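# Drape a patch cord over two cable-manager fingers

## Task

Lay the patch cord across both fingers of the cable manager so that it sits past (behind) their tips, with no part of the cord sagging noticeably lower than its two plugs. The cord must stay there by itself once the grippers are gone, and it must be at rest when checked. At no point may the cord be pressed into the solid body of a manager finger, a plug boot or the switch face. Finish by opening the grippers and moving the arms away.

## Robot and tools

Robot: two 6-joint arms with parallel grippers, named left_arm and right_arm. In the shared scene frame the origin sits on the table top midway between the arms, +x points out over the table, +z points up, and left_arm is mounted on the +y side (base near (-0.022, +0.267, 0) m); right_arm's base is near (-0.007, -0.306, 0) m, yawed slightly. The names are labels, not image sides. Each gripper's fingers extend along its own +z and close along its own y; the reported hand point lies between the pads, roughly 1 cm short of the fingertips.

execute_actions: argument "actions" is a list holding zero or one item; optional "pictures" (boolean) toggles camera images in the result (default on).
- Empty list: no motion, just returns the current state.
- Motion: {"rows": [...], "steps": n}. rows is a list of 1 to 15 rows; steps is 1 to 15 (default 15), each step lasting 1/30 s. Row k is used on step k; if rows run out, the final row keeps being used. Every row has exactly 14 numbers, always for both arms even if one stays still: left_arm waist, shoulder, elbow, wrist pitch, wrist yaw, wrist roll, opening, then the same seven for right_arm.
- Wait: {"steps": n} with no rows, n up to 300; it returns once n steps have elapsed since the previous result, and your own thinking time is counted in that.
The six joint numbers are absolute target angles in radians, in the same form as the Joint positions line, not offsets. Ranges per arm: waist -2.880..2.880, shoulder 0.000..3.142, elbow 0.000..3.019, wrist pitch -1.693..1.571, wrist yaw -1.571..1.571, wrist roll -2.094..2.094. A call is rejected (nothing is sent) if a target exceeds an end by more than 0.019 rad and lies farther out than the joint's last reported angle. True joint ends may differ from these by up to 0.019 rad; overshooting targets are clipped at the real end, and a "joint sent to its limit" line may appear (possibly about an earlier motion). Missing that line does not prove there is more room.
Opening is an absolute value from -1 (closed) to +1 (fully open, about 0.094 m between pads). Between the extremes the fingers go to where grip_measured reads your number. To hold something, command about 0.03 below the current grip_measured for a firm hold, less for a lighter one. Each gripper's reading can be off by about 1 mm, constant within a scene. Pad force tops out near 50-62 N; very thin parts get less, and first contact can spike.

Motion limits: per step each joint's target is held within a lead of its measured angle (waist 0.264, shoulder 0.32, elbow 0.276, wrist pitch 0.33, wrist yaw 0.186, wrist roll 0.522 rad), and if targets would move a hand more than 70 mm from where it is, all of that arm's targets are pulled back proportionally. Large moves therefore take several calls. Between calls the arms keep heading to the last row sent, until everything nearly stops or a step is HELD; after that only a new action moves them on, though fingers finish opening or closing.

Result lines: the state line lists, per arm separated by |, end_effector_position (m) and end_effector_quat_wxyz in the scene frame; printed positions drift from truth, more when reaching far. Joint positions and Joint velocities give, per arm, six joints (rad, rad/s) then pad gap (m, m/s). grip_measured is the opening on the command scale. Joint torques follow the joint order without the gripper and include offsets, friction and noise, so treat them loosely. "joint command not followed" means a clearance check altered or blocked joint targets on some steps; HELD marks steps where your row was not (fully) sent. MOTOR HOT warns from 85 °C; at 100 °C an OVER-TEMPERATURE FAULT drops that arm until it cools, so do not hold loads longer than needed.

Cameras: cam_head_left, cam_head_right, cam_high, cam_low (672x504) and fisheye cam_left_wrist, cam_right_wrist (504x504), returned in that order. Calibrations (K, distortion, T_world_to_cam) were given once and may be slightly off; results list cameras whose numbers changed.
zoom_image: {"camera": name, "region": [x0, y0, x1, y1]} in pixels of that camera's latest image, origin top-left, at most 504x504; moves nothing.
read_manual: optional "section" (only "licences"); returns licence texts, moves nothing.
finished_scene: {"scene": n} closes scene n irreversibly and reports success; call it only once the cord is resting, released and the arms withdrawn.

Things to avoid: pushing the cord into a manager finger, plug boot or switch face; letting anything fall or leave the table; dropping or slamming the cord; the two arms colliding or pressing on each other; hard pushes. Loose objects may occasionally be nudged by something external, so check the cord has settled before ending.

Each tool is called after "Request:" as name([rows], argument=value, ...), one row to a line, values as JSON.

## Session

Request:
execute_actions(actions=[])

Scene clock: 0.00 s of 5233.50 s.
left_arm: end_effector_position=(+0.3318, +0.4388, +0.3134) grip_measured=+1.000 end_effector_quat_wxyz=(+0.218, -0.442, +0.740, +0.457) | right_arm: end_effector_position=(+0.5013, -0.1497, +0.3134) grip_measured=+1.000 end_effector_quat_wxyz=(+0.210, -0.239, +0.887, +0.335)
Joint positions: left_arm=[ 0.037  1.319  1.205 -1.515 -1.062 -1.049  0.094] | right_arm=[-0.093  1.506  1.474 -1.169 -0.742 -0.301  0.094]
Joint velocities: left_arm=[-0.015 -0.024 -0.007  0.002 -0.022 -0.051  0.   ] | right_arm=[-0.005  0.005 -0.007  0.017 -0.022 -0.022  0.   ]
Joint torques (N m, as the arm reports them, + toward a larger angle): no reading
camera_calibration (this result's frames):
cam_left_wrist: T_world_to_cam=[[0.852758, -0.189586, -0.486683, -0.0469727], [-0.367526, -0.879882, -0.301217, 0.608995], [-0.371118, 0.435734, -0.820005, 0.312205], [0, 0, 0, 1]] pos_world=[0.379743, 0.3909, 0.416589]
cam_right_wrist: T_world_to_cam=[[0.572524, -0.663691, -0.481385, -0.236935], [-0.767332, -0.640574, -0.0294422, 0.303561], [-0.288822, 0.386238, -0.876015, 0.60063], [0, 0, 0, 1]] pos_world=[0.542058, -0.194785, 0.421042]

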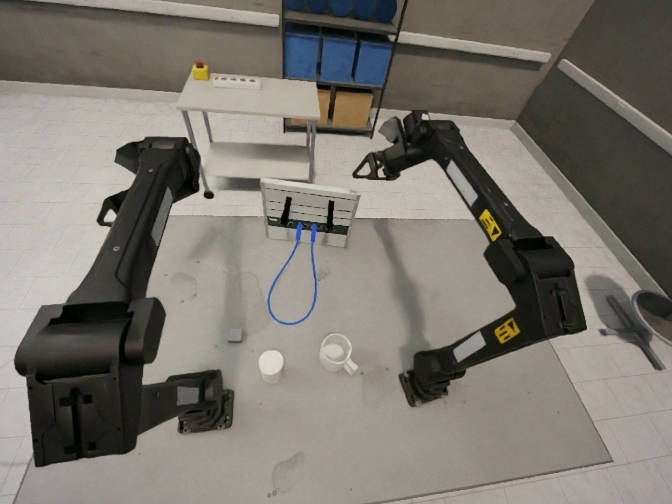

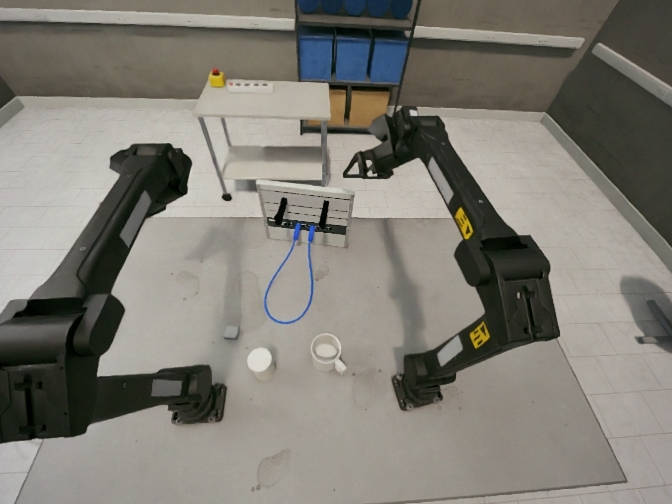

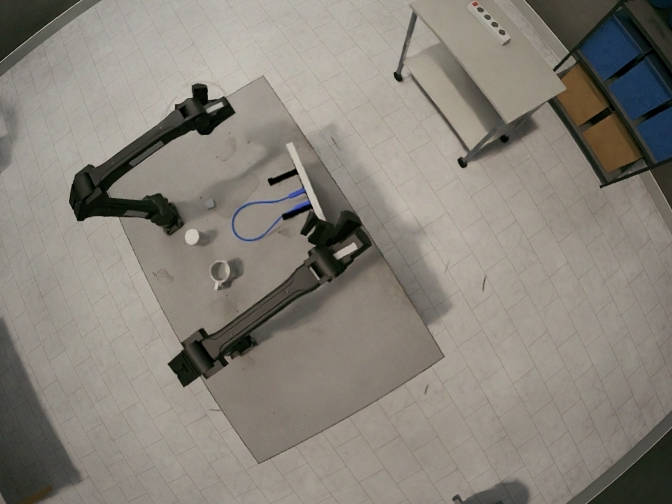

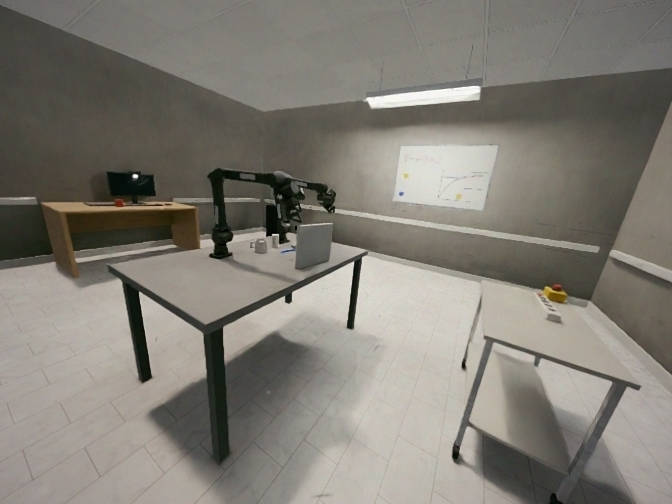

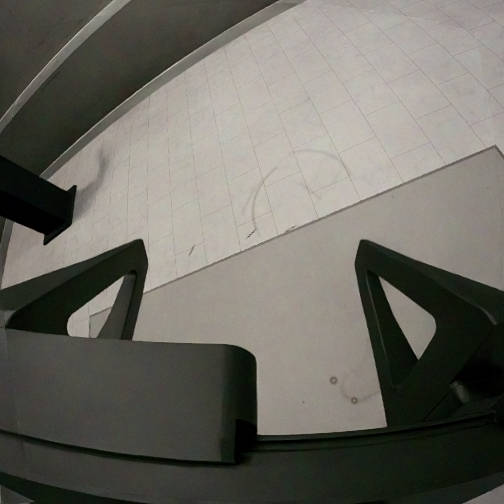

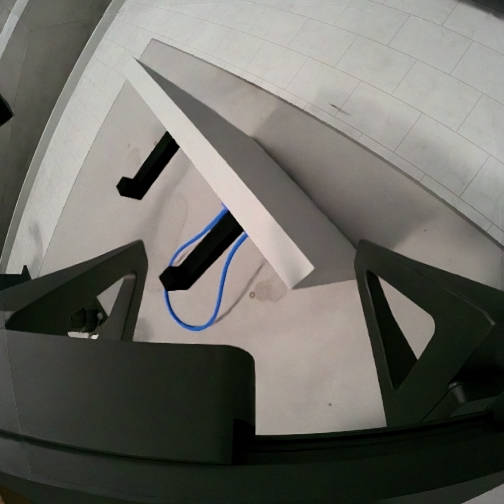

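Request:
zoom_image(camera="cam_head_right", region=[220, 170, 400, 340])

Request:
zoom_image(camera="cam_high", region=[200, 130, 350, 280])

Region (220, 170, 400, 340) of cam_head_right's 672x504 image, scaled by 2.800, with more detail than that image has.

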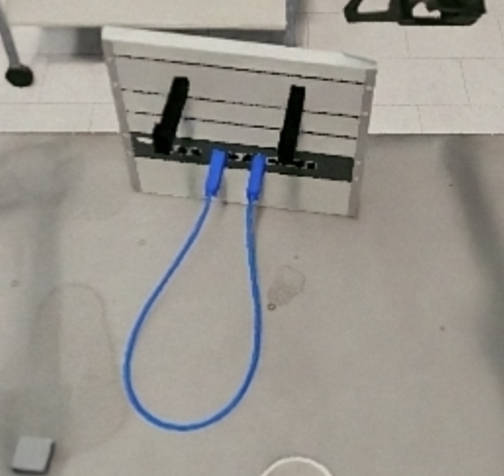

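Region (200, 130, 350, 280) of cam_high's 672x504 image, scaled by 3.360, with more detail than that image has.

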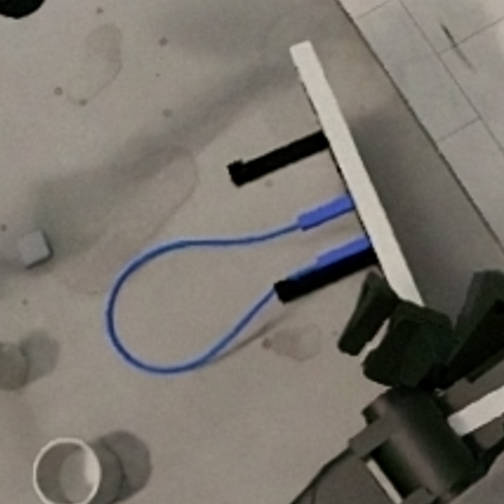

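Request:
execute_actions([
  {"rows":[[-0.2,1.2,1.0,-1.0,-0.4,-0.7,0.3,0.1,1.1,1.2,-1.0,-0.2,0.3,0.3]],"steps":15},
], pictures=false)

Request:
execute_actions([
  {"rows":[[-0.4,1.18,0.75,-0.7,0,-0.44,0.3,0.45,1.25,0.95,-0.75,0,0.746,0.3]],"steps":15},
], pictures=false)

Request:
execute_actions([
  {"rows":[[-0.462,1.185,0.573,-0.577,0,-0.44,0.3,0.574,1.375,0.74,-0.553,0,0.746,0.3]],"steps":15},
], pictures=false)

Request:
execute_actions([
  {"steps":25},
])

Scene clock: 63.83 s of 5233.50 s.
left_arm: end_effector_position=(+0.3868, +0.2569, +0.2115) grip_measured=+0.302 end_effector_quat_wxyz=(+0.238, -0.289, +0.922, +0.102) | right_arm: end_effector_position=(+0.3903, -0.1565, +0.3696) grip_measured=+0.302 end_effector_quat_wxyz=(+0.310, -0.050, +0.932, +0.182)
Joint positions: left_arm=[-0.214  1.208  1.001 -1.019 -0.402 -0.727  0.061] | right_arm=[ 0.108  1.039  1.202 -1.023 -0.203  0.248  0.061]
Joint velocities: left_arm=[ 0.044  0.005 -0.007  0.002  0.081  0.154 -0.001] | right_arm=[-0.063  0.005  0.012 -0.002  0.022  0.315  0.   ]
Joint torques (N m, as the arm reports them, + toward a larger angle): left_arm=[ 0.97 -8.56  9.35  1.61 -0.26  0.18] | right_arm=[ 0.12 -2.67 11.03  2.96  0.01  0.11]
Steps of this call (steps 1 to 90: nothing new was sent; then 60.33 s passed at rest; steps 91 to 105: all 15 steps of this action). Readings (joint positions):
91: left_arm=[0.027 1.308 1.185 -1.467 -1.008 -1.013] | right_arm=[-0.084 1.491 1.453 -1.144 -0.689 -0.256]
92: left_arm=[0.004 1.285 1.146 -1.387 -0.940 -0.973] | right_arm=[-0.071 1.462 1.408 -1.112 -0.630 -0.202]
94: left_arm=[-0.075 1.241 1.063 -1.227 -0.775 -0.899] | right_arm=[-0.021 1.387 1.316 -1.086 -0.509 -0.100]
98: left_arm=[-0.215 1.210 1.001 -1.046 -0.423 -0.787] | right_arm=[0.091 1.206 1.208 -1.051 -0.234 0.097]
105: the state above

Scene clock: 64.33 s of 5233.50 s.
left_arm: end_effector_position=(+0.3318, +0.1213, +0.1145) grip_measured=+0.302 end_effector_quat_wxyz=(+0.181, -0.037, +0.979, -0.083) | right_arm: end_effector_position=(+0.3497, -0.0391, +0.1639) grip_measured=+0.302 end_effector_quat_wxyz=(+0.174, +0.016, +0.975, +0.138)
Joint positions: left_arm=[-0.414  1.186  0.736 -0.719  0.001 -0.466  0.061] | right_arm=[ 0.469  1.282  0.943 -0.784 -0.006  0.676  0.061]
Joint velocities: left_arm=[ 0.005  0.015  0.012  0.017  0.051  0.051 -0.   ] | right_arm=[ 0.005  0.171 -0.134 -0.007  0.066  0.418 -0.001]
Joint torques (N m, as the arm reports them, + toward a larger angle): left_arm=[ 1.07 -7.43 10.15  1.59 -0.12  0.16] | right_arm=[ -1.19 -12.63  11.81   2.87   0.18   0.14]
Steps of this call (steps 1 to 15: all 15 steps of this action). Readings (joint positions):
1: left_arm=[-0.217 1.203 0.980 -0.976 -0.354 -0.701] | right_arm=[0.116 1.041 1.192 -1.005 -0.168 0.277]
2: left_arm=[-0.232 1.192 0.943 -0.910 -0.295 -0.673] | right_arm=[0.133 1.044 1.176 -0.976 -0.133 0.307]
4: left_arm=[-0.285 1.177 0.859 -0.821 -0.153 -0.617] | right_arm=[0.188 1.064 1.136 -0.933 -0.083 0.364]
8: left_arm=[-0.405 1.185 0.745 -0.741 -0.002 -0.519] | right_arm=[0.324 1.140 1.054 -0.860 -0.025 0.481]
15: the state above

Scene clock: 64.83 s of 5233.50 s.
left_arm: end_effector_position=(+0.2821, +0.1276, +0.0501) grip_measured=+0.302 end_effector_quat_wxyz=(+0.155, -0.011, +0.985, -0.073) | right_arm: end_effector_position=(+0.2868, -0.0311, +0.0478) grip_measured=+0.302 end_effector_quat_wxyz=(+0.121, -0.010, +0.986, +0.112)
Joint positions: left_arm=[-0.453  1.188  0.556 -0.595  0.    -0.452  0.061] | right_arm=[ 0.581  1.392  0.729 -0.576 -0.001  0.732  0.061]
Joint velocities: left_arm=[ 0.005 -0.005 -0.007  0.002  0.007  0.022 -0.   ] | right_arm=[-0.024 -0.024 -0.007  0.032 -0.051 -0.037  0.001]
Joint torques (N m, as the arm reports them, + toward a larger angle): left_arm=[-0.59 -6.32  9.07  1.61 -0.09  0.12] | right_arm=[ -0.09 -11.01   9.55   2.25   0.04   0.08]
Steps of this call (steps 1 to 15: all 15 steps of this action). Readings (joint positions):
1: left_arm=[-0.417 1.183 0.714 -0.683 0.000 -0.463] | right_arm=[0.473 1.289 0.923 -0.754 -0.002 0.683]
2: left_arm=[-0.423 1.177 0.680 -0.634 0.000 -0.460] | right_arm=[0.483 1.292 0.895 -0.705 -0.001 0.689]
4: left_arm=[-0.440 1.174 0.609 -0.605 0.000 -0.457] | right_arm=[0.518 1.309 0.830 -0.636 -0.000 0.702]
8: left_arm=[-0.453 1.188 0.556 -0.605 0.000 -0.454] | right_arm=[0.581 1.374 0.741 -0.591 -0.001 0.721]
15: the state above

Scene clock: 65.67 s of 5233.50 s.
left_arm: end_effector_position=(+0.2821, +0.1276, +0.0501) grip_measured=+0.302 end_effector_quat_wxyz=(+0.155, -0.011, +0.985, -0.073) | right_arm: end_effector_position=(+0.2870, -0.0309, +0.0479) grip_measured=+0.302 end_effector_quat_wxyz=(+0.122, -0.009, +0.986, +0.113)
Joint positions: left_arm=[-0.453  1.188  0.556 -0.595  0.    -0.452  0.061] | right_arm=[ 0.581  1.392  0.729 -0.575 -0.001  0.735  0.061]
Joint velocities: left_arm=[-0.005 -0.005 -0.022  0.007 -0.051 -0.037  0.001] | right_arm=[-0.015 -0.005 -0.032 -0.017  0.037  0.037  0.   ]
Joint torques (N m, as the arm reports them, + toward a larger angle): left_arm=[-0.77 -6.33  9.37  1.59 -0.09  0.13] | right_arm=[ -0.48 -11.13   9.73   2.25   0.03   0.16]
Steps of this call (steps 1 to 15: the robot went on to your last target; steps 16 to 25: nothing new was sent). Readings (joint positions):
1: left_arm=[-0.453 1.188 0.556 -0.595 0.000 -0.452] | right_arm=[0.581 1.392 0.729 -0.575 -0.001 0.732]
2: left_arm=[-0.453 1.188 0.556 -0.595 0.000 -0.452] | right_arm=[0.581 1.392 0.729 -0.575 -0.001 0.733]
4: left_arm=[-0.453 1.188 0.556 -0.595 0.000 -0.452] | right_arm=[0.581 1.392 0.729 -0.575 -0.001 0.734]
8: left_arm=[-0.453 1.188 0.556 -0.595 0.000 -0.452] | right_arm=[0.581 1.392 0.729 -0.575 -0.001 0.734]
25: the state above
All arms were judged still, so your last target was given up. Only a new action makes them travel on or press farther. Fingers that are still opening or closing keep moving.
camera_calibration (this result's frames):
cam_left_wrist: T_world_to_cam=[[-0.000624875, -0.989473, 0.144718, 0.119449], [-0.949721, 0.045898, 0.309716, 0.253103], [-0.313097, -0.137248, -0.939752, 0.276188], [0, 0, 0, 1]] pos_world=[0.326925, 0.144481, 0.163872]
cam_right_wrist: T_world_to_cam=[[0.055619, -0.976402, -0.208678, -0.0375834], [-0.924594, -0.129256, 0.358355, 0.24975], [-0.376871, 0.173011, -0.909964, 0.280502], [0, 0, 0, 1]] pos_world=[0.338721, -0.0529448, 0.157905]

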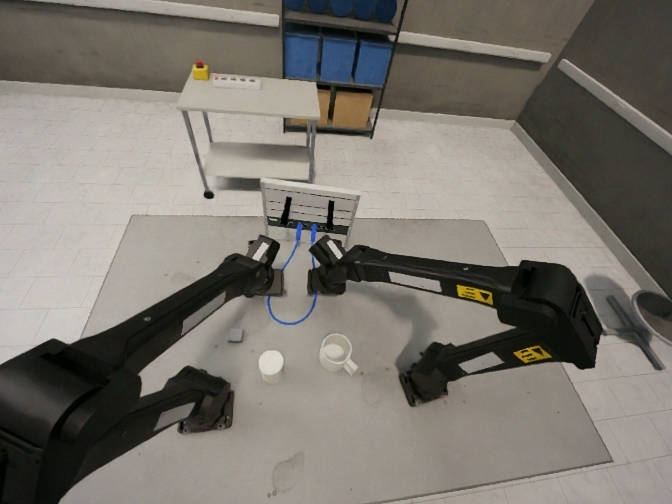

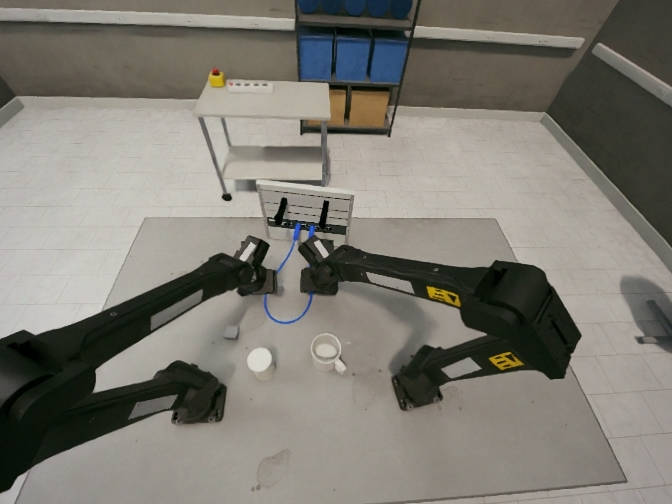

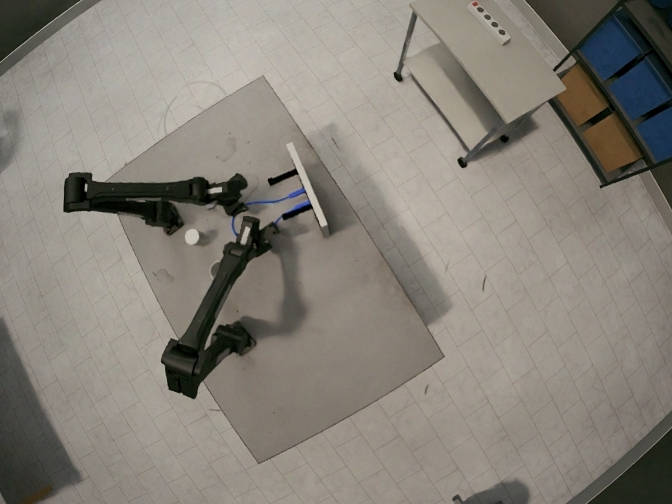

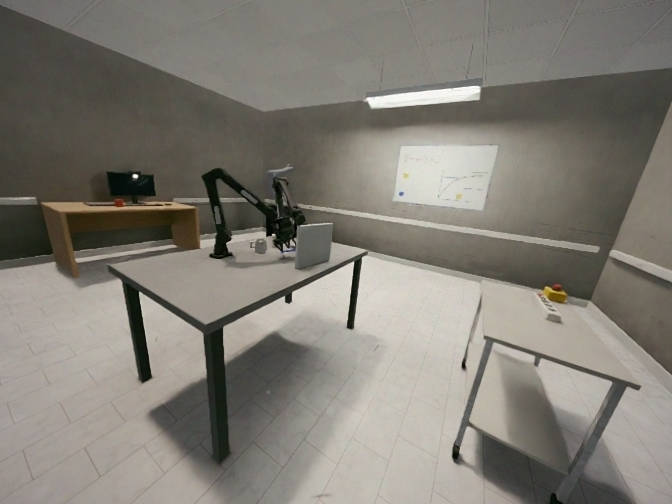

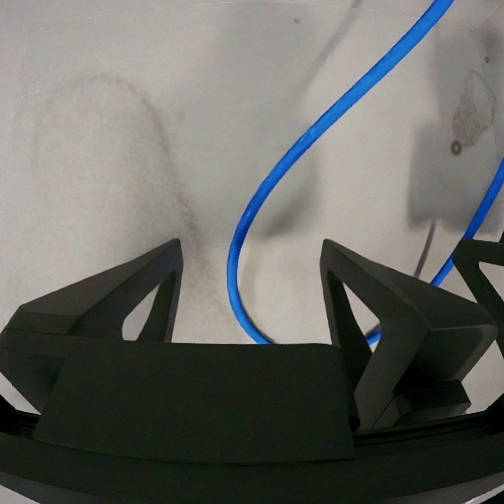

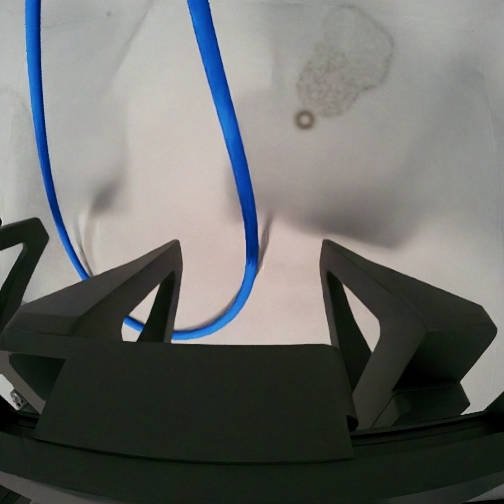

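Request:
execute_actions([
  {"rows":[[-0.44,1.21,0.56,-0.53,0,-0.35,0,0.576,1.41,0.72,-0.52,0,0.7,0],[-0.437,1.23,0.55,-0.5,0,-0.3,-0.1,0.577,1.425,0.715,-0.49,0,0.66,-0.1],[-0.435,1.25,0.54,-0.47,0,-0.25,-0.2,0.578,1.44,0.71,-0.46,0,0.63,-0.2],[-0.435,1.27,0.53,-0.44,0,-0.2,-0.3,0.578,1.455,0.70,-0.435,0,0.61,-0.3],[-0.435,1.29,0.515,-0.41,0,-0.2,-0.3,0.578,1.47,0.69,-0.41,0,0.61,-0.3],[-0.435,1.31,0.50,-0.376,0,-0.2,-0.3,0.578,1.487,0.682,-0.382,0,0.61,-0.3]],"steps":15},
], pictures=false)

Request:
execute_actions([
  {"steps":20},
])

Scene clock: 81.17 s of 5233.50 s.
left_arm: end_effector_position=(+0.2857, +0.1274, +0.0039) grip_measured=-0.298 end_effector_quat_wxyz=(+0.166, +0.099, +0.979, -0.056) | right_arm: end_effector_position=(+0.2939, -0.0245, +0.0095) grip_measured=-0.298 end_effector_quat_wxyz=(+0.140, -0.062, +0.981, +0.116)
Joint positions: left_arm=[-0.45   1.317  0.496 -0.397  0.    -0.223  0.033] | right_arm=[ 0.581  1.489  0.687 -0.403 -0.001  0.627  0.033]
Joint velocities: left_arm=[-0.005  0.005 -0.002  0.037  0.037  0.125  0.   ] | right_arm=[-0.024  0.005 -0.017 -0.007 -0.095 -0.051  0.001]
Joint torques (N m, as the arm reports them, + toward a larger angle): left_arm=[ 0.89 -7.23  7.42  1.7  -0.1   0.11] | right_arm=[  0.5  -10.59   7.32   2.42   0.1   -0.06]
Steps of this call (steps 1 to 90: nothing new was sent; then 12.00 s passed at rest; steps 91 to 105: all 15 steps of this action). Readings (joint positions):
91: left_arm=[-0.453 1.189 0.556 -0.586 0.000 -0.437] | right_arm=[0.581 1.392 0.729 -0.569 -0.001 0.731]
92: left_arm=[-0.453 1.193 0.555 -0.567 0.000 -0.413] | right_arm=[0.581 1.394 0.728 -0.553 -0.001 0.720]
94: left_arm=[-0.452 1.216 0.553 -0.510 0.000 -0.351] | right_arm=[0.581 1.405 0.724 -0.505 -0.001 0.689]
98: left_arm=[-0.450 1.290 0.521 -0.408 0.000 -0.268] | right_arm=[0.581 1.457 0.706 -0.416 -0.001 0.648]
105: the state above

Scene clock: 81.83 s of 5233.50 s.
left_arm: end_effector_position=(+0.2861, +0.1272, +0.0041) grip_measured=-0.298 end_effector_quat_wxyz=(+0.168, +0.105, +0.979, -0.055) | right_arm: end_effector_position=(+0.2939, -0.0245, +0.0095) grip_measured=-0.298 end_effector_quat_wxyz=(+0.140, -0.065, +0.981, +0.116)
Joint positions: left_arm=[-0.45   1.317  0.496 -0.395  0.    -0.212  0.033] | right_arm=[ 0.581  1.489  0.687 -0.403 -0.001  0.621  0.033]
Joint velocities: left_arm=[-0.015  0.024  0.007  0.002 -0.066 -0.022  0.   ] | right_arm=[-0.005  0.005 -0.022 -0.012 -0.022  0.037  0.   ]
Joint torques (N m, as the arm reports them, + toward a larger angle): left_arm=[ 0.94 -7.5   7.36  1.6  -0.09  0.14] | right_arm=[  0.03 -11.03   7.24   2.16   0.03  -0.07]
Steps of this call (steps 1 to 20: the robot went on to your last target). Readings (joint positions):
1: left_arm=[-0.450 1.317 0.496 -0.396 0.000 -0.221] | right_arm=[0.581 1.489 0.687 -0.403 -0.001 0.626]
2: left_arm=[-0.450 1.317 0.496 -0.395 0.000 -0.219] | right_arm=[0.581 1.489 0.687 -0.403 -0.001 0.625]
4: left_arm=[-0.450 1.317 0.496 -0.395 0.000 -0.217] | right_arm=[0.581 1.489 0.687 -0.403 -0.001 0.624]
8: left_arm=[-0.450 1.317 0.496 -0.395 0.000 -0.213] | right_arm=[0.581 1.489 0.687 -0.403 -0.001 0.622]
20: the state above
camera_calibration (this result's frames):
cam_left_wrist: T_world_to_cam=[[-0.224184, -0.971987, 0.0705929, 0.187754], [-0.931529, 0.235009, 0.277534, 0.242052], [-0.28635, -0.0035405, -0.958119, 0.209522], [0, 0, 0, 1]] pos_world=[0.327567, 0.126352, 0.120315]
cam_right_wrist: T_world_to_cam=[[0.169428, -0.965546, -0.197522, -0.0729457], [-0.922732, -0.225817, 0.312367, 0.268261], [-0.346209, 0.129336, -0.929199, 0.237156], [0, 0, 0, 1]] pos_world=[0.341998, -0.0405274, 0.122161]

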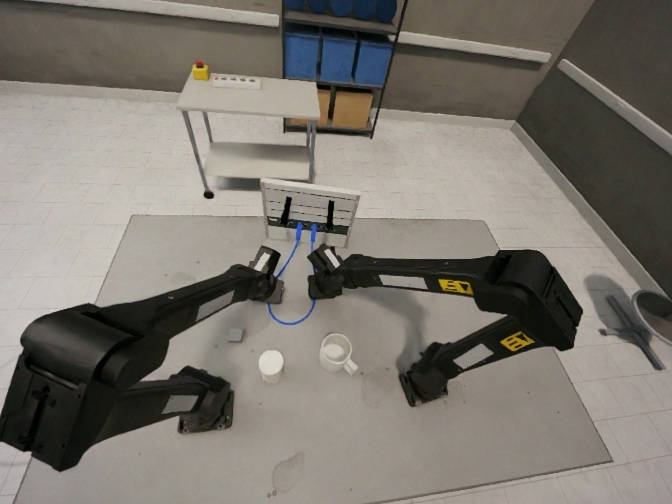

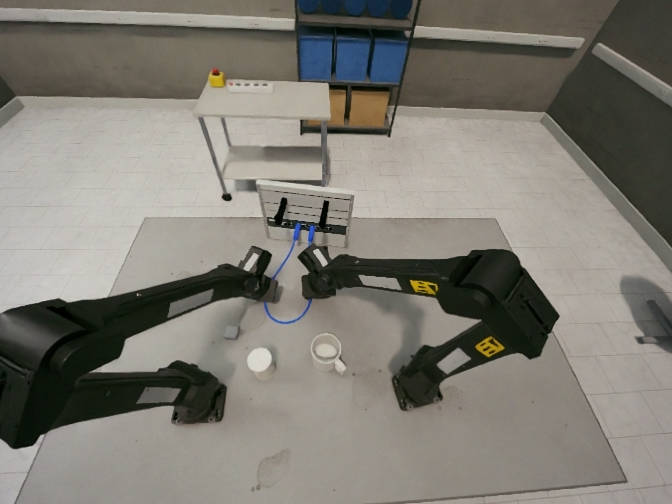

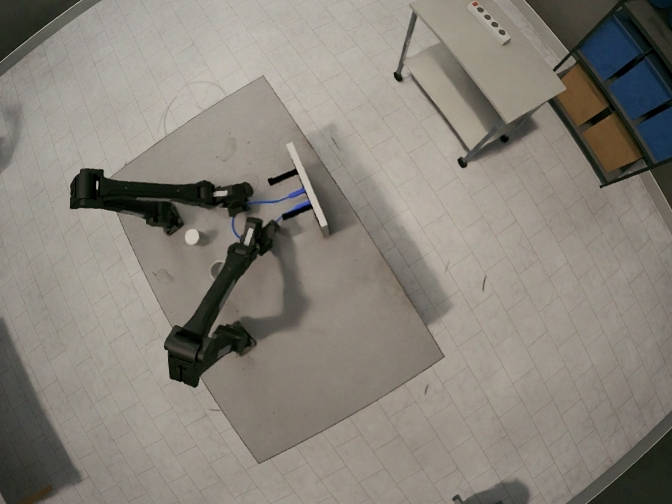

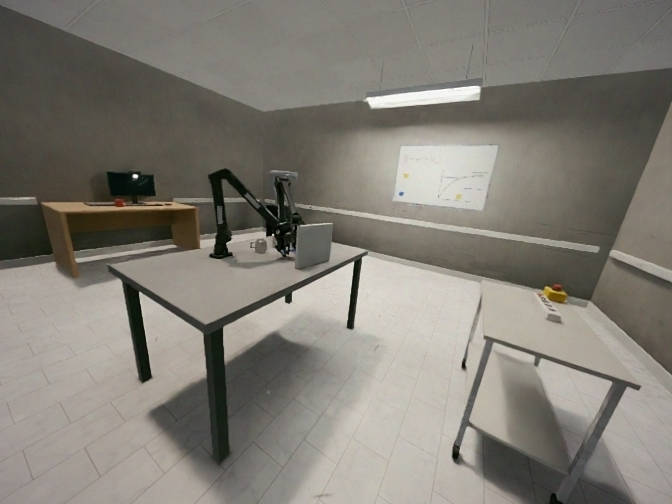

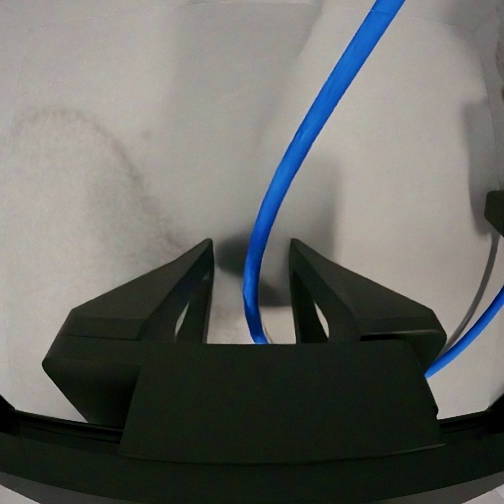

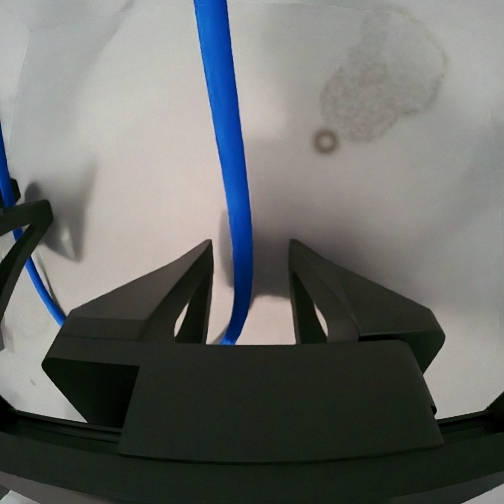

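Close.

Request:
execute_actions([
  {"rows":[[-0.445,1.31,0.50,-0.38,0,-0.2,-0.6,0.578,1.487,0.682,-0.385,0,0.61,-0.6],[-0.445,1.31,0.50,-0.38,0,-0.2,-0.6,0.578,1.487,0.682,-0.385,0,0.61,-0.6],[-0.445,1.31,0.50,-0.38,0,-0.2,-0.8,0.578,1.487,0.682,-0.385,0,0.61,-0.8],[-0.445,1.31,0.50,-0.38,0,-0.2,-0.8,0.578,1.487,0.682,-0.385,0,0.61,-0.8],[-0.445,1.31,0.50,-0.38,0,-0.2,-0.88,0.578,1.487,0.682,-0.385,0,0.61,-0.88],[-0.445,1.31,0.50,-0.38,0,-0.2,-0.88,0.578,1.487,0.682,-0.385,0,0.61,-0.88],[-0.445,1.31,0.50,-0.38,0,-0.2,-0.95,0.578,1.487,0.682,-0.385,0,0.61,-0.955]],"steps":15},
], pictures=false)

Scene clock: 104.90 s of 5233.50 s.
left_arm: end_effector_position=(+0.2861, +0.1272, +0.0041) grip_measured=-0.911 end_effector_quat_wxyz=(+0.168, +0.105, +0.979, -0.055) | right_arm: end_effector_position=(+0.2939, -0.0245, +0.0095) grip_measured=-0.933 end_effector_quat_wxyz=(+0.141, -0.065, +0.981, +0.116)
Joint positions: left_arm=[-0.45   1.317  0.496 -0.395  0.    -0.212  0.004] | right_arm=[ 0.581  1.489  0.687 -0.403 -0.001  0.621  0.003]
Joint velocities: left_arm=[-0.005 -0.015  0.022 -0.017  0.007 -0.037 -0.001] | right_arm=[-0.005  0.005  0.012  0.002 -0.051  0.022 -0.001]
Joint torques (N m, as the arm reports them, + toward a larger angle): left_arm=[ 0.09 -7.57  7.38  1.53 -0.09  0.12] | right_arm=[  0.07 -10.31   7.25   1.98   0.08  -0.06]
Steps of this call (steps 1 to 15: the robot went on to your last target; steps 16 to 90: nothing new was sent; then 19.57 s passed at rest; steps 91 to 105: all 15 steps of this action). Readings (joint positions):
91: left_arm=[-0.450 1.317 0.496 -0.395 0.000 -0.212] | right_arm=[0.581 1.489 0.687 -0.403 -0.001 0.621]
92: left_arm=[-0.450 1.317 0.496 -0.395 0.000 -0.212] | right_arm=[0.581 1.489 0.687 -0.403 -0.001 0.621]
94: left_arm=[-0.450 1.317 0.496 -0.395 0.000 -0.212] | right_arm=[0.581 1.489 0.687 -0.403 -0.001 0.621]
98: left_arm=[-0.450 1.317 0.496 -0.395 0.000 -0.212] | right_arm=[0.581 1.489 0.687 -0.403 -0.001 0.621]
105: the state above

Request:
execute_actions([
  {"rows":[[-0.447,1.305,0.56,-0.43,0,-0.26,-0.945,0.565,1.47,0.73,-0.43,0,0.66,-0.965],[-0.447,1.305,0.59,-0.46,0,-0.32,-0.945,0.55,1.46,0.75,-0.46,0,0.71,-0.965],[-0.447,1.303,0.62,-0.49,0,-0.38,-0.945,0.535,1.445,0.765,-0.49,0,0.75,-0.965],[-0.448,1.302,0.65,-0.52,0,-0.44,-0.945,0.52,1.43,0.78,-0.52,0,0.80,-0.965],[-0.448,1.30,0.68,-0.55,0,-0.50,-0.945,0.505,1.42,0.80,-0.55,0,0.84,-0.965],[-0.448,1.299,0.71,-0.58,0,-0.56,-0.945,0.49,1.405,0.815,-0.58,0,0.89,-0.965],[-0.448,1.298,0.735,-0.61,0,-0.62,-0.945,0.475,1.39,0.83,-0.61,0,0.93,-0.965],[-0.449,1.297,0.76,-0.64,0,-0.68,-0.945,0.46,1.38,0.845,-0.64,0,0.98,-0.965],[-0.449,1.296,0.79,-0.67,0,-0.74,-0.945,0.445,1.37,0.86,-0.67,0,1.02,-0.965],[-0.449,1.294,0.815,-0.70,0,-0.80,-0.945,0.432,1.355,0.875,-0.70,0,1.07,-0.965],[-0.449,1.293,0.84,-0.735,0,-0.86,-0.945,0.42,1.345,0.89,-0.735,0,1.11,-0.965],[-0.45,1.292,0.87,-0.77,0,-0.92,-0.945,0.407,1.33,0.91,-0.77,0,1.16,-0.965],[-0.45,1.29,0.895,-0.80,0,-0.98,-0.945,0.395,1.32,0.925,-0.80,0,1.21,-0.965],[-0.45,1.289,0.92,-0.835,0,-1.04,-0.945,0.382,1.307,0.94,-0.835,0,1.25,-0.965],[-0.45,1.288,0.945,-0.87,0,-1.1,-0.945,0.37,1.296,0.955,-0.87,0,1.3,-0.965]],"steps":15},
], pictures=false)

Request:
execute_actions([
  {"steps":25},
])

Request:
zoom_image(camera="cam_head_right", region=[210, 160, 410, 310])

Scene clock: 122.77 s of 5233.50 s.
left_arm: end_effector_position=(+0.3553, +0.0959, +0.1208) grip_measured=-0.911 end_effector_quat_wxyz=(+0.137, -0.208, +0.963, -0.102) | right_arm: end_effector_position=(+0.3398, -0.0854, +0.1010) grip_measured=-0.933 end_effector_quat_wxyz=(+0.099, +0.258, +0.955, +0.109)
Joint positions: left_arm=[-0.45   1.298  0.862 -0.792  0.    -0.85   0.004] | right_arm=[ 0.396  1.341  0.855 -0.789 -0.001  1.096  0.003]
Joint velocities: left_arm=[-0.005 -0.083  0.711 -0.969  0.007 -1.619 -0.001] | right_arm=[-0.366 -0.425  0.569 -0.999  0.037  1.297  0.   ]
Joint torques (N m, as the arm reports them, + toward a larger angle): left_arm=[ 0.06 -8.79 11.87  0.58 -0.08 -0.07] | right_arm=[  0.29 -11.31  15.33   0.89   0.08   0.13]
Steps of this call (steps 1 to 15: the robot went on to your last target; steps 16 to 90: nothing new was sent; then 14.37 s passed at rest; steps 91 to 105: all 15 steps of this action). Readings (joint positions):
91: left_arm=[-0.450 1.317 0.499 -0.400 0.000 -0.218] | right_arm=[0.580 1.489 0.687 -0.405 -0.001 0.626]
92: left_arm=[-0.450 1.317 0.506 -0.415 0.000 -0.234] | right_arm=[0.577 1.488 0.689 -0.415 -0.001 0.638]
94: left_arm=[-0.450 1.317 0.540 -0.465 0.000 -0.291] | right_arm=[0.561 1.482 0.698 -0.457 -0.001 0.682]
98: left_arm=[-0.450 1.316 0.659 -0.577 0.000 -0.466] | right_arm=[0.498 1.442 0.738 -0.569 -0.001 0.809]
105: the state above

Scene clock: 123.60 s of 5233.50 s.
left_arm: end_effector_position=(+0.3589, +0.0942, +0.1431) grip_measured=-0.911 end_effector_quat_wxyz=(+0.124, -0.320, +0.932, -0.117) | right_arm: end_effector_position=(+0.3521, -0.0894, +0.1380) grip_measured=-0.933 end_effector_quat_wxyz=(+0.101, +0.355, +0.920, +0.134)
Joint positions: left_arm=[-0.45   1.283  0.913 -0.858  0.    -1.087  0.004] | right_arm=[ 0.37   1.295  0.91  -0.848 -0.004  1.28   0.003]
Joint velocities: left_arm=[ 0.005 -0.015 -0.017  0.002 -0.007 -0.022 -0.001] | right_arm=[-0.005 -0.005 -0.002 -0.002  0.051  0.022  0.001]
Joint torques (N m, as the arm reports them, + toward a larger angle): left_arm=[-0.3  -7.81 11.78  0.45 -0.14 -0.08] | right_arm=[ 0.13 -9.44 13.98  0.24  0.25  0.15]
Steps of this call (steps 1 to 25: the robot went on to your last target). Readings (joint positions):
1: left_arm=[-0.450 1.295 0.883 -0.818 0.000 -0.898] | right_arm=[0.384 1.328 0.872 -0.816 -0.001 1.134]
2: left_arm=[-0.450 1.292 0.898 -0.832 0.000 -0.936] | right_arm=[0.376 1.316 0.886 -0.830 -0.001 1.165]
4: left_arm=[-0.450 1.286 0.912 -0.845 0.000 -0.991] | right_arm=[0.370 1.298 0.904 -0.841 -0.001 1.207]
8: left_arm=[-0.450 1.283 0.913 -0.857 0.000 -1.049] | right_arm=[0.370 1.294 0.910 -0.846 -0.004 1.252]
25: the state above
camera_calibration (this result's frames):
cam_left_wrist: T_world_to_cam=[[0.567581, -0.768561, 0.295239, -0.173275], [-0.797593, -0.424339, 0.428697, 0.271445], [-0.204199, -0.478801, -0.853846, 0.363822], [0, 0, 0, 1]] pos_world=[0.389142, 0.156211, 0.245438]
cam_right_wrist: T_world_to_cam=[[-0.618854, -0.721726, -0.310051, 0.194777], [-0.75748, 0.443821, 0.478798, 0.245806], [-0.207954, 0.531163, -0.821353, 0.357449], [0, 0, 0, 1]] pos_world=[0.381064, -0.158382, 0.236291]

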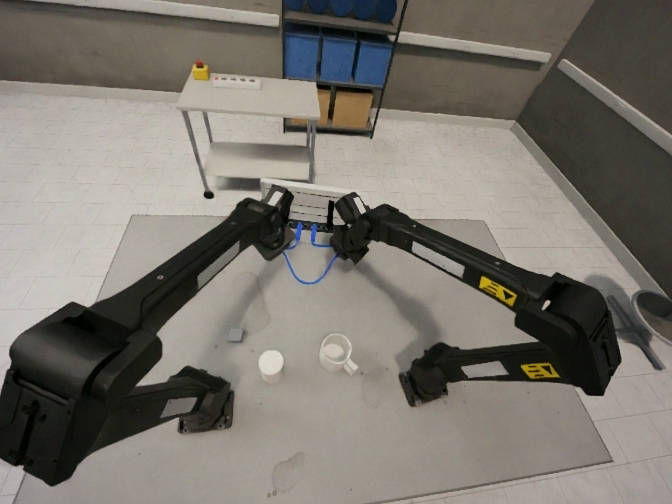

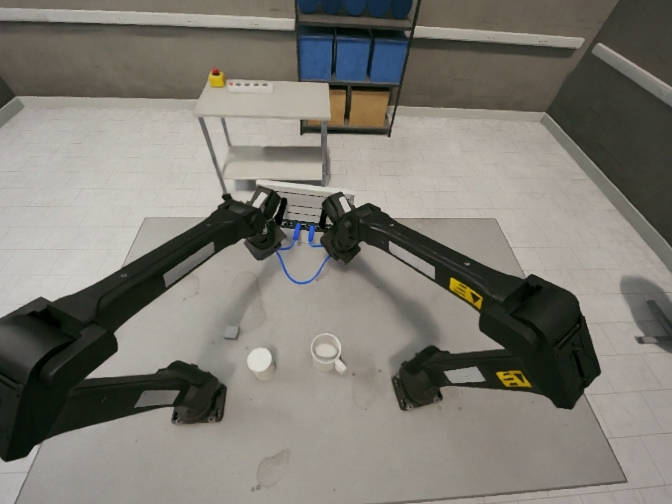

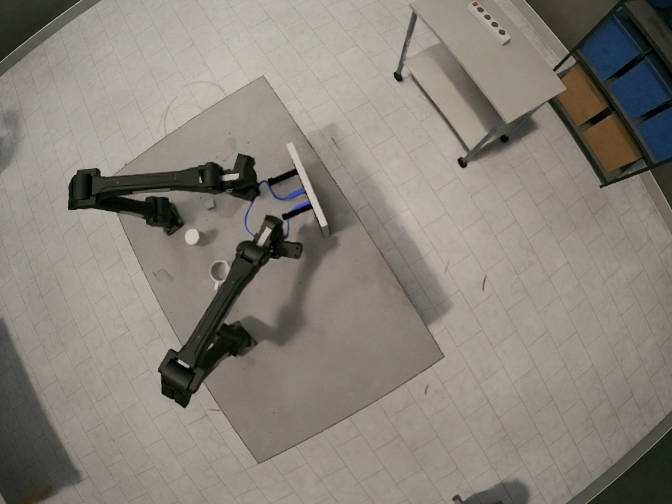

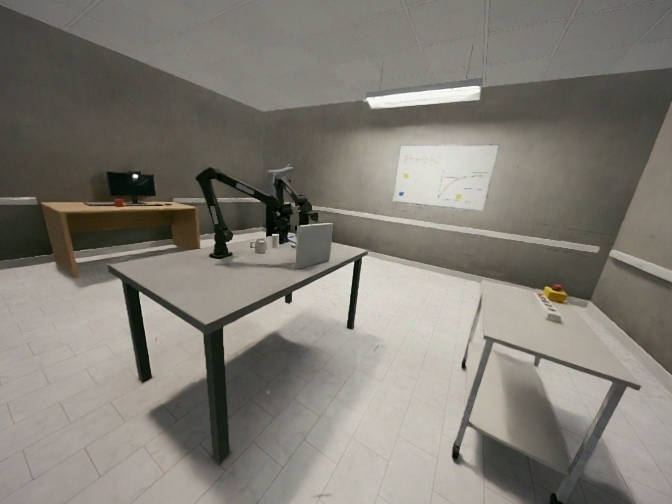

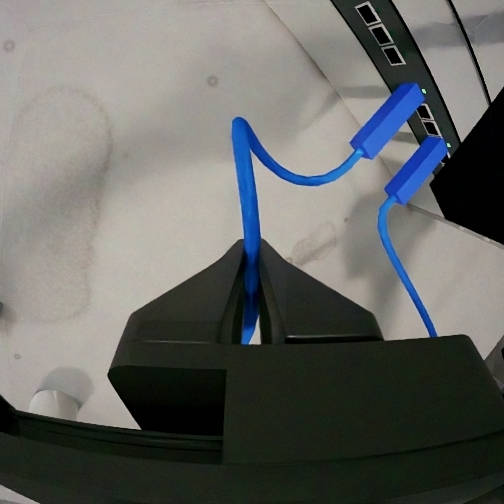

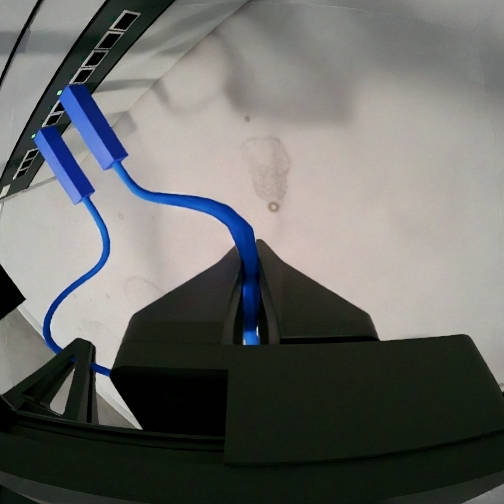

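Region (210, 160, 410, 310) of cam_head_right's 672x504 image, scaled by 2.520, with more detail than that image has; it fills the top 378 rows of this view, and the rest is white.

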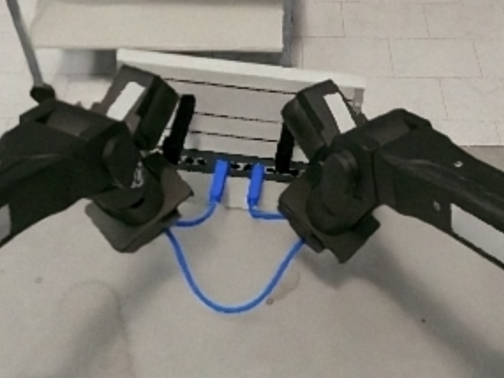

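Request:
execute_actions([
  {"rows":[[-0.435,1.294,0.97,-0.89,0.03,-1.145,-0.945,0.354,1.30,0.98,-0.89,-0.03,1.34,-0.965],[-0.42,1.30,0.995,-0.91,0.06,-1.19,-0.945,0.338,1.306,1.005,-0.91,-0.06,1.375,-0.965],[-0.405,1.306,1.02,-0.935,0.09,-1.235,-0.945,0.321,1.312,1.03,-0.935,-0.09,1.415,-0.965],[-0.39,1.313,1.045,-0.955,0.12,-1.28,-0.945,0.305,1.318,1.055,-0.955,-0.12,1.45,-0.965],[-0.375,1.32,1.07,-0.98,0.15,-1.325,-0.945,0.288,1.323,1.08,-0.98,-0.15,1.49,-0.965],[-0.36,1.326,1.095,-1.0,0.18,-1.37,-0.945,0.272,1.329,1.105,-1.0,-0.18,1.53,-0.965],[-0.345,1.332,1.12,-1.02,0.21,-1.415,-0.945,0.255,1.335,1.13,-1.02,-0.21,1.565,-0.965],[-0.33,1.339,1.145,-1.045,0.24,-1.46,-0.945,0.238,1.34,1.155,-1.045,-0.24,1.605,-0.965],[-0.315,1.345,1.17,-1.065,0.27,-1.505,-0.945,0.222,1.346,1.18,-1.065,-0.27,1.64,-0.965],[-0.30,1.352,1.195,-1.09,0.30,-1.55,-0.945,0.205,1.352,1.205,-1.09,-0.30,1.68,-0.965],[-0.283,1.358,1.22,-1.11,0.33,-1.595,-0.945,0.188,1.357,1.23,-1.11,-0.33,1.72,-0.965],[-0.266,1.365,1.245,-1.13,0.36,-1.64,-0.945,0.171,1.363,1.255,-1.13,-0.36,1.755,-0.965],[-0.25,1.371,1.27,-1.15,0.39,-1.685,-0.945,0.154,1.369,1.28,-1.15,-0.39,1.795,-0.965],[-0.232,1.378,1.295,-1.175,0.42,-1.73,-0.945,0.136,1.375,1.305,-1.175,-0.42,1.83,-0.965],[-0.214,1.384,1.32,-1.195,0.45,-1.77,-0.945,0.118,1.38,1.33,-1.195,-0.45,1.87,-0.965]],"steps":15},
], pictures=false)

Request:
execute_actions([
  {"steps":25},
])

Request:
zoom_image(camera="cam_head_right", region=[210, 160, 410, 310])

Request:
zoom_image(camera="cam_high", region=[210, 130, 350, 270])

Scene clock: 156.10 s of 5233.50 s.
left_arm: end_effector_position=(+0.4051, +0.0927, +0.2432) grip_measured=-0.911 end_effector_quat_wxyz=(-0.076, -0.580, +0.774, -0.242) | right_arm: end_effector_position=(+0.3885, -0.0776, +0.1883) grip_measured=-0.933 end_effector_quat_wxyz=(-0.126, +0.574, +0.785, +0.196)
Joint positions: left_arm=[-0.257  1.363  1.228 -1.141  0.425 -1.582  0.004] | right_arm=[ 0.197  1.429  1.161 -1.095 -0.425  1.676  0.003]
Joint velocities: left_arm=[ 0.444  0.21   0.657 -0.637  0.667 -1.194 -0.001] | right_arm=[-0.317  0.288  0.208 -0.393 -0.549  0.755 -0.   ]
Joint torques (N m, as the arm reports them, + toward a larger angle): left_arm=[ 1.06 -9.68 13.67  0.68  0.02 -0.05] | right_arm=[ -2.22 -16.24  19.43  -0.58   0.16   0.11]
Steps of this call (steps 1 to 15: the robot went on to your last target; steps 16 to 140: nothing new was sent; then 27.33 s passed at rest; steps 141 to 155: all 15 steps of this action). Readings (joint positions):
141: left_arm=[-0.449 1.283 0.913 -0.862 0.013 -1.095] | right_arm=[0.370 1.295 0.910 -0.852 -0.020 1.288]
142: left_arm=[-0.447 1.284 0.918 -0.874 0.038 -1.111] | right_arm=[0.367 1.295 0.913 -0.863 -0.044 1.300]
144: left_arm=[-0.435 1.292 0.942 -0.912 0.095 -1.158] | right_arm=[0.353 1.302 0.933 -0.899 -0.103 1.340]
148: left_arm=[-0.378 1.322 1.041 -0.994 0.215 -1.293] | right_arm=[0.290 1.337 1.027 -0.978 -0.224 1.453]
155: the state above

Scene clock: 156.93 s of 5233.50 s.
left_arm: end_effector_position=(+0.4122, +0.1035, +0.2410) grip_measured=-0.911 end_effector_quat_wxyz=(-0.115, -0.660, +0.708, -0.224) | right_arm: end_effector_position=(+0.3906, -0.0837, +0.1837) grip_measured=-0.934 end_effector_quat_wxyz=(-0.167, +0.646, +0.724, +0.176)
Joint positions: left_arm=[-0.223  1.396  1.259 -1.184  0.448 -1.757  0.004] | right_arm=[ 0.169  1.456  1.174 -1.129 -0.465  1.836  0.003]
Joint velocities: left_arm=[ 0.005 -0.005  0.012  0.007 -0.051  0.066 -0.001] | right_arm=[-0.015 -0.005 -0.007 -0.017  0.022  0.022 -0.001]
Joint torques (N m, as the arm reports them, + toward a larger angle): left_arm=[  0.4  -11.24  14.06   0.24   0.22  -0.01] | right_arm=[ -2.85 -16.61  19.48  -1.05   0.16   0.33]
Steps of this call (steps 1 to 25: the robot went on to your last target). Readings (joint positions):
1: left_arm=[-0.244 1.369 1.245 -1.157 0.436 -1.617] | right_arm=[0.188 1.438 1.167 -1.107 -0.440 1.700]
2: left_arm=[-0.235 1.378 1.249 -1.167 0.440 -1.646] | right_arm=[0.180 1.445 1.170 -1.115 -0.449 1.721]
4: left_arm=[-0.225 1.393 1.249 -1.178 0.445 -1.687] | right_arm=[0.170 1.454 1.172 -1.125 -0.458 1.754]
8: left_arm=[-0.223 1.396 1.253 -1.183 0.447 -1.729] | right_arm=[0.169 1.455 1.173 -1.129 -0.464 1.793]
25: the state above
camera_calibration (this result's frames):
cam_left_wrist: T_world_to_cam=[[0.986174, -0.0300497, 0.162964, -0.442421], [-0.159549, -0.437868, 0.884769, -0.0956129], [0.0447698, -0.898537, -0.436609, 0.30297], [0, 0, 0, 1]] pos_world=[0.407485, 0.217069, 0.288973]
cam_right_wrist: T_world_to_cam=[[-0.992194, -0.119127, -0.0368648, 0.382964], [-0.0852145, 0.431879, 0.897897, -0.0899593], [-0.0910428, 0.89403, -0.438659, 0.314399], [0, 0, 0, 1]] pos_world=[0.400932, -0.196609, 0.232806]

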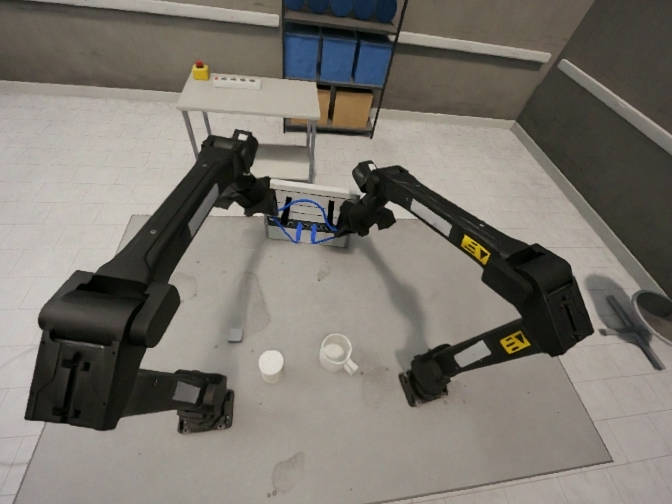

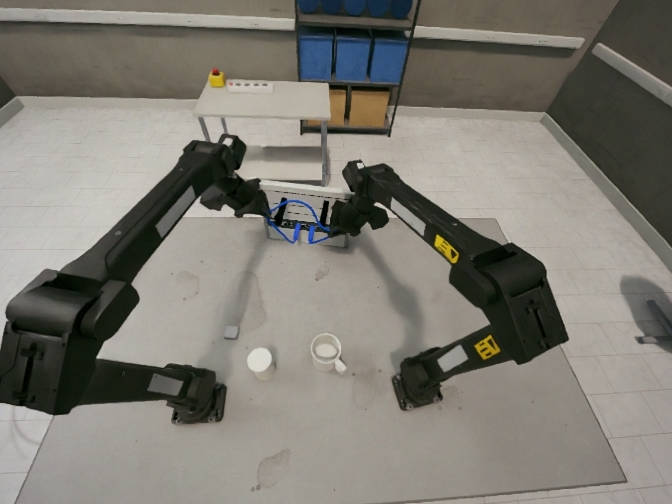

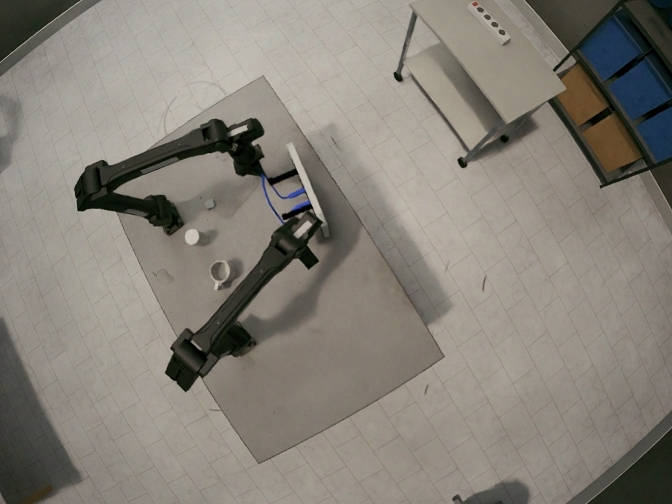

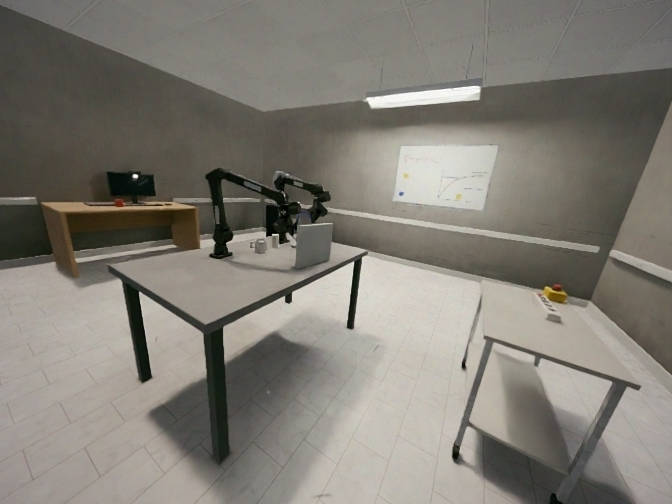

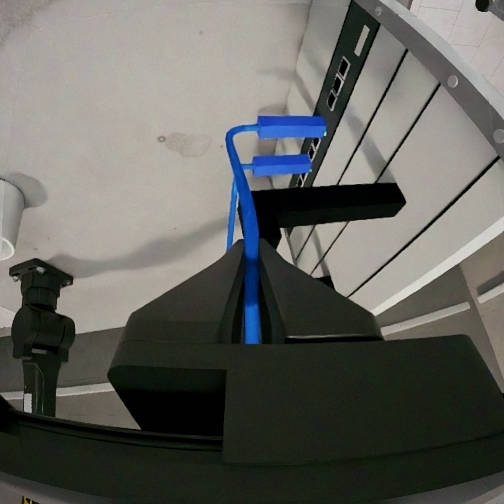

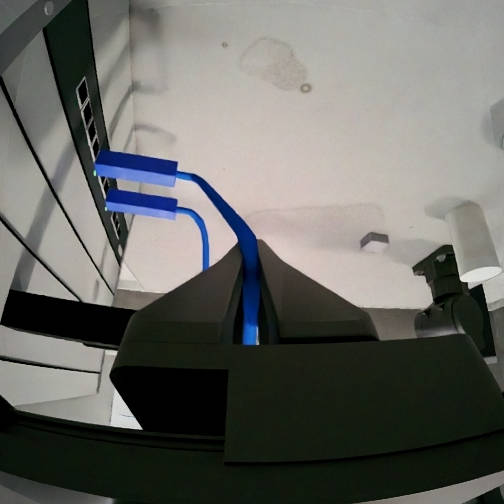

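Region (210, 160, 410, 310) of cam_head_right's 672x504 image, scaled by 2.520, with more detail than that image has; it fills the top 378 rows of this view, and the rest is white.

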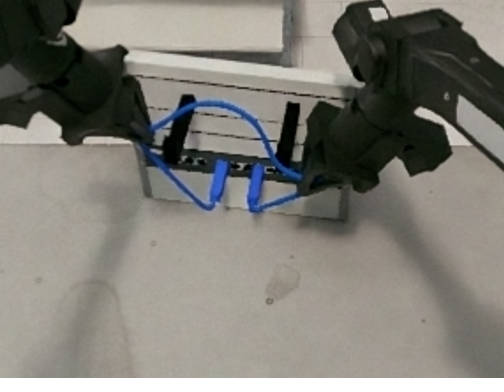

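Region (210, 130, 350, 270) of cam_high's 672x504 image, scaled by 3.600, with more detail than that image has.

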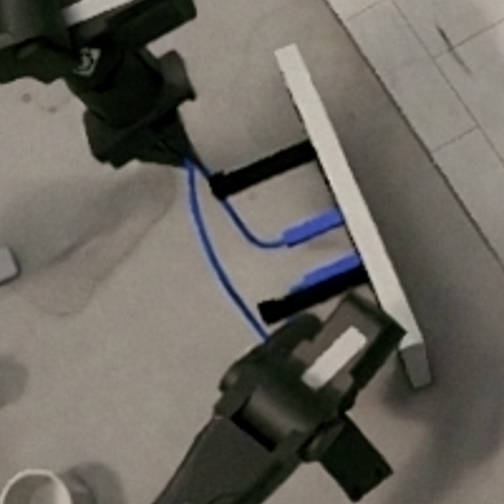

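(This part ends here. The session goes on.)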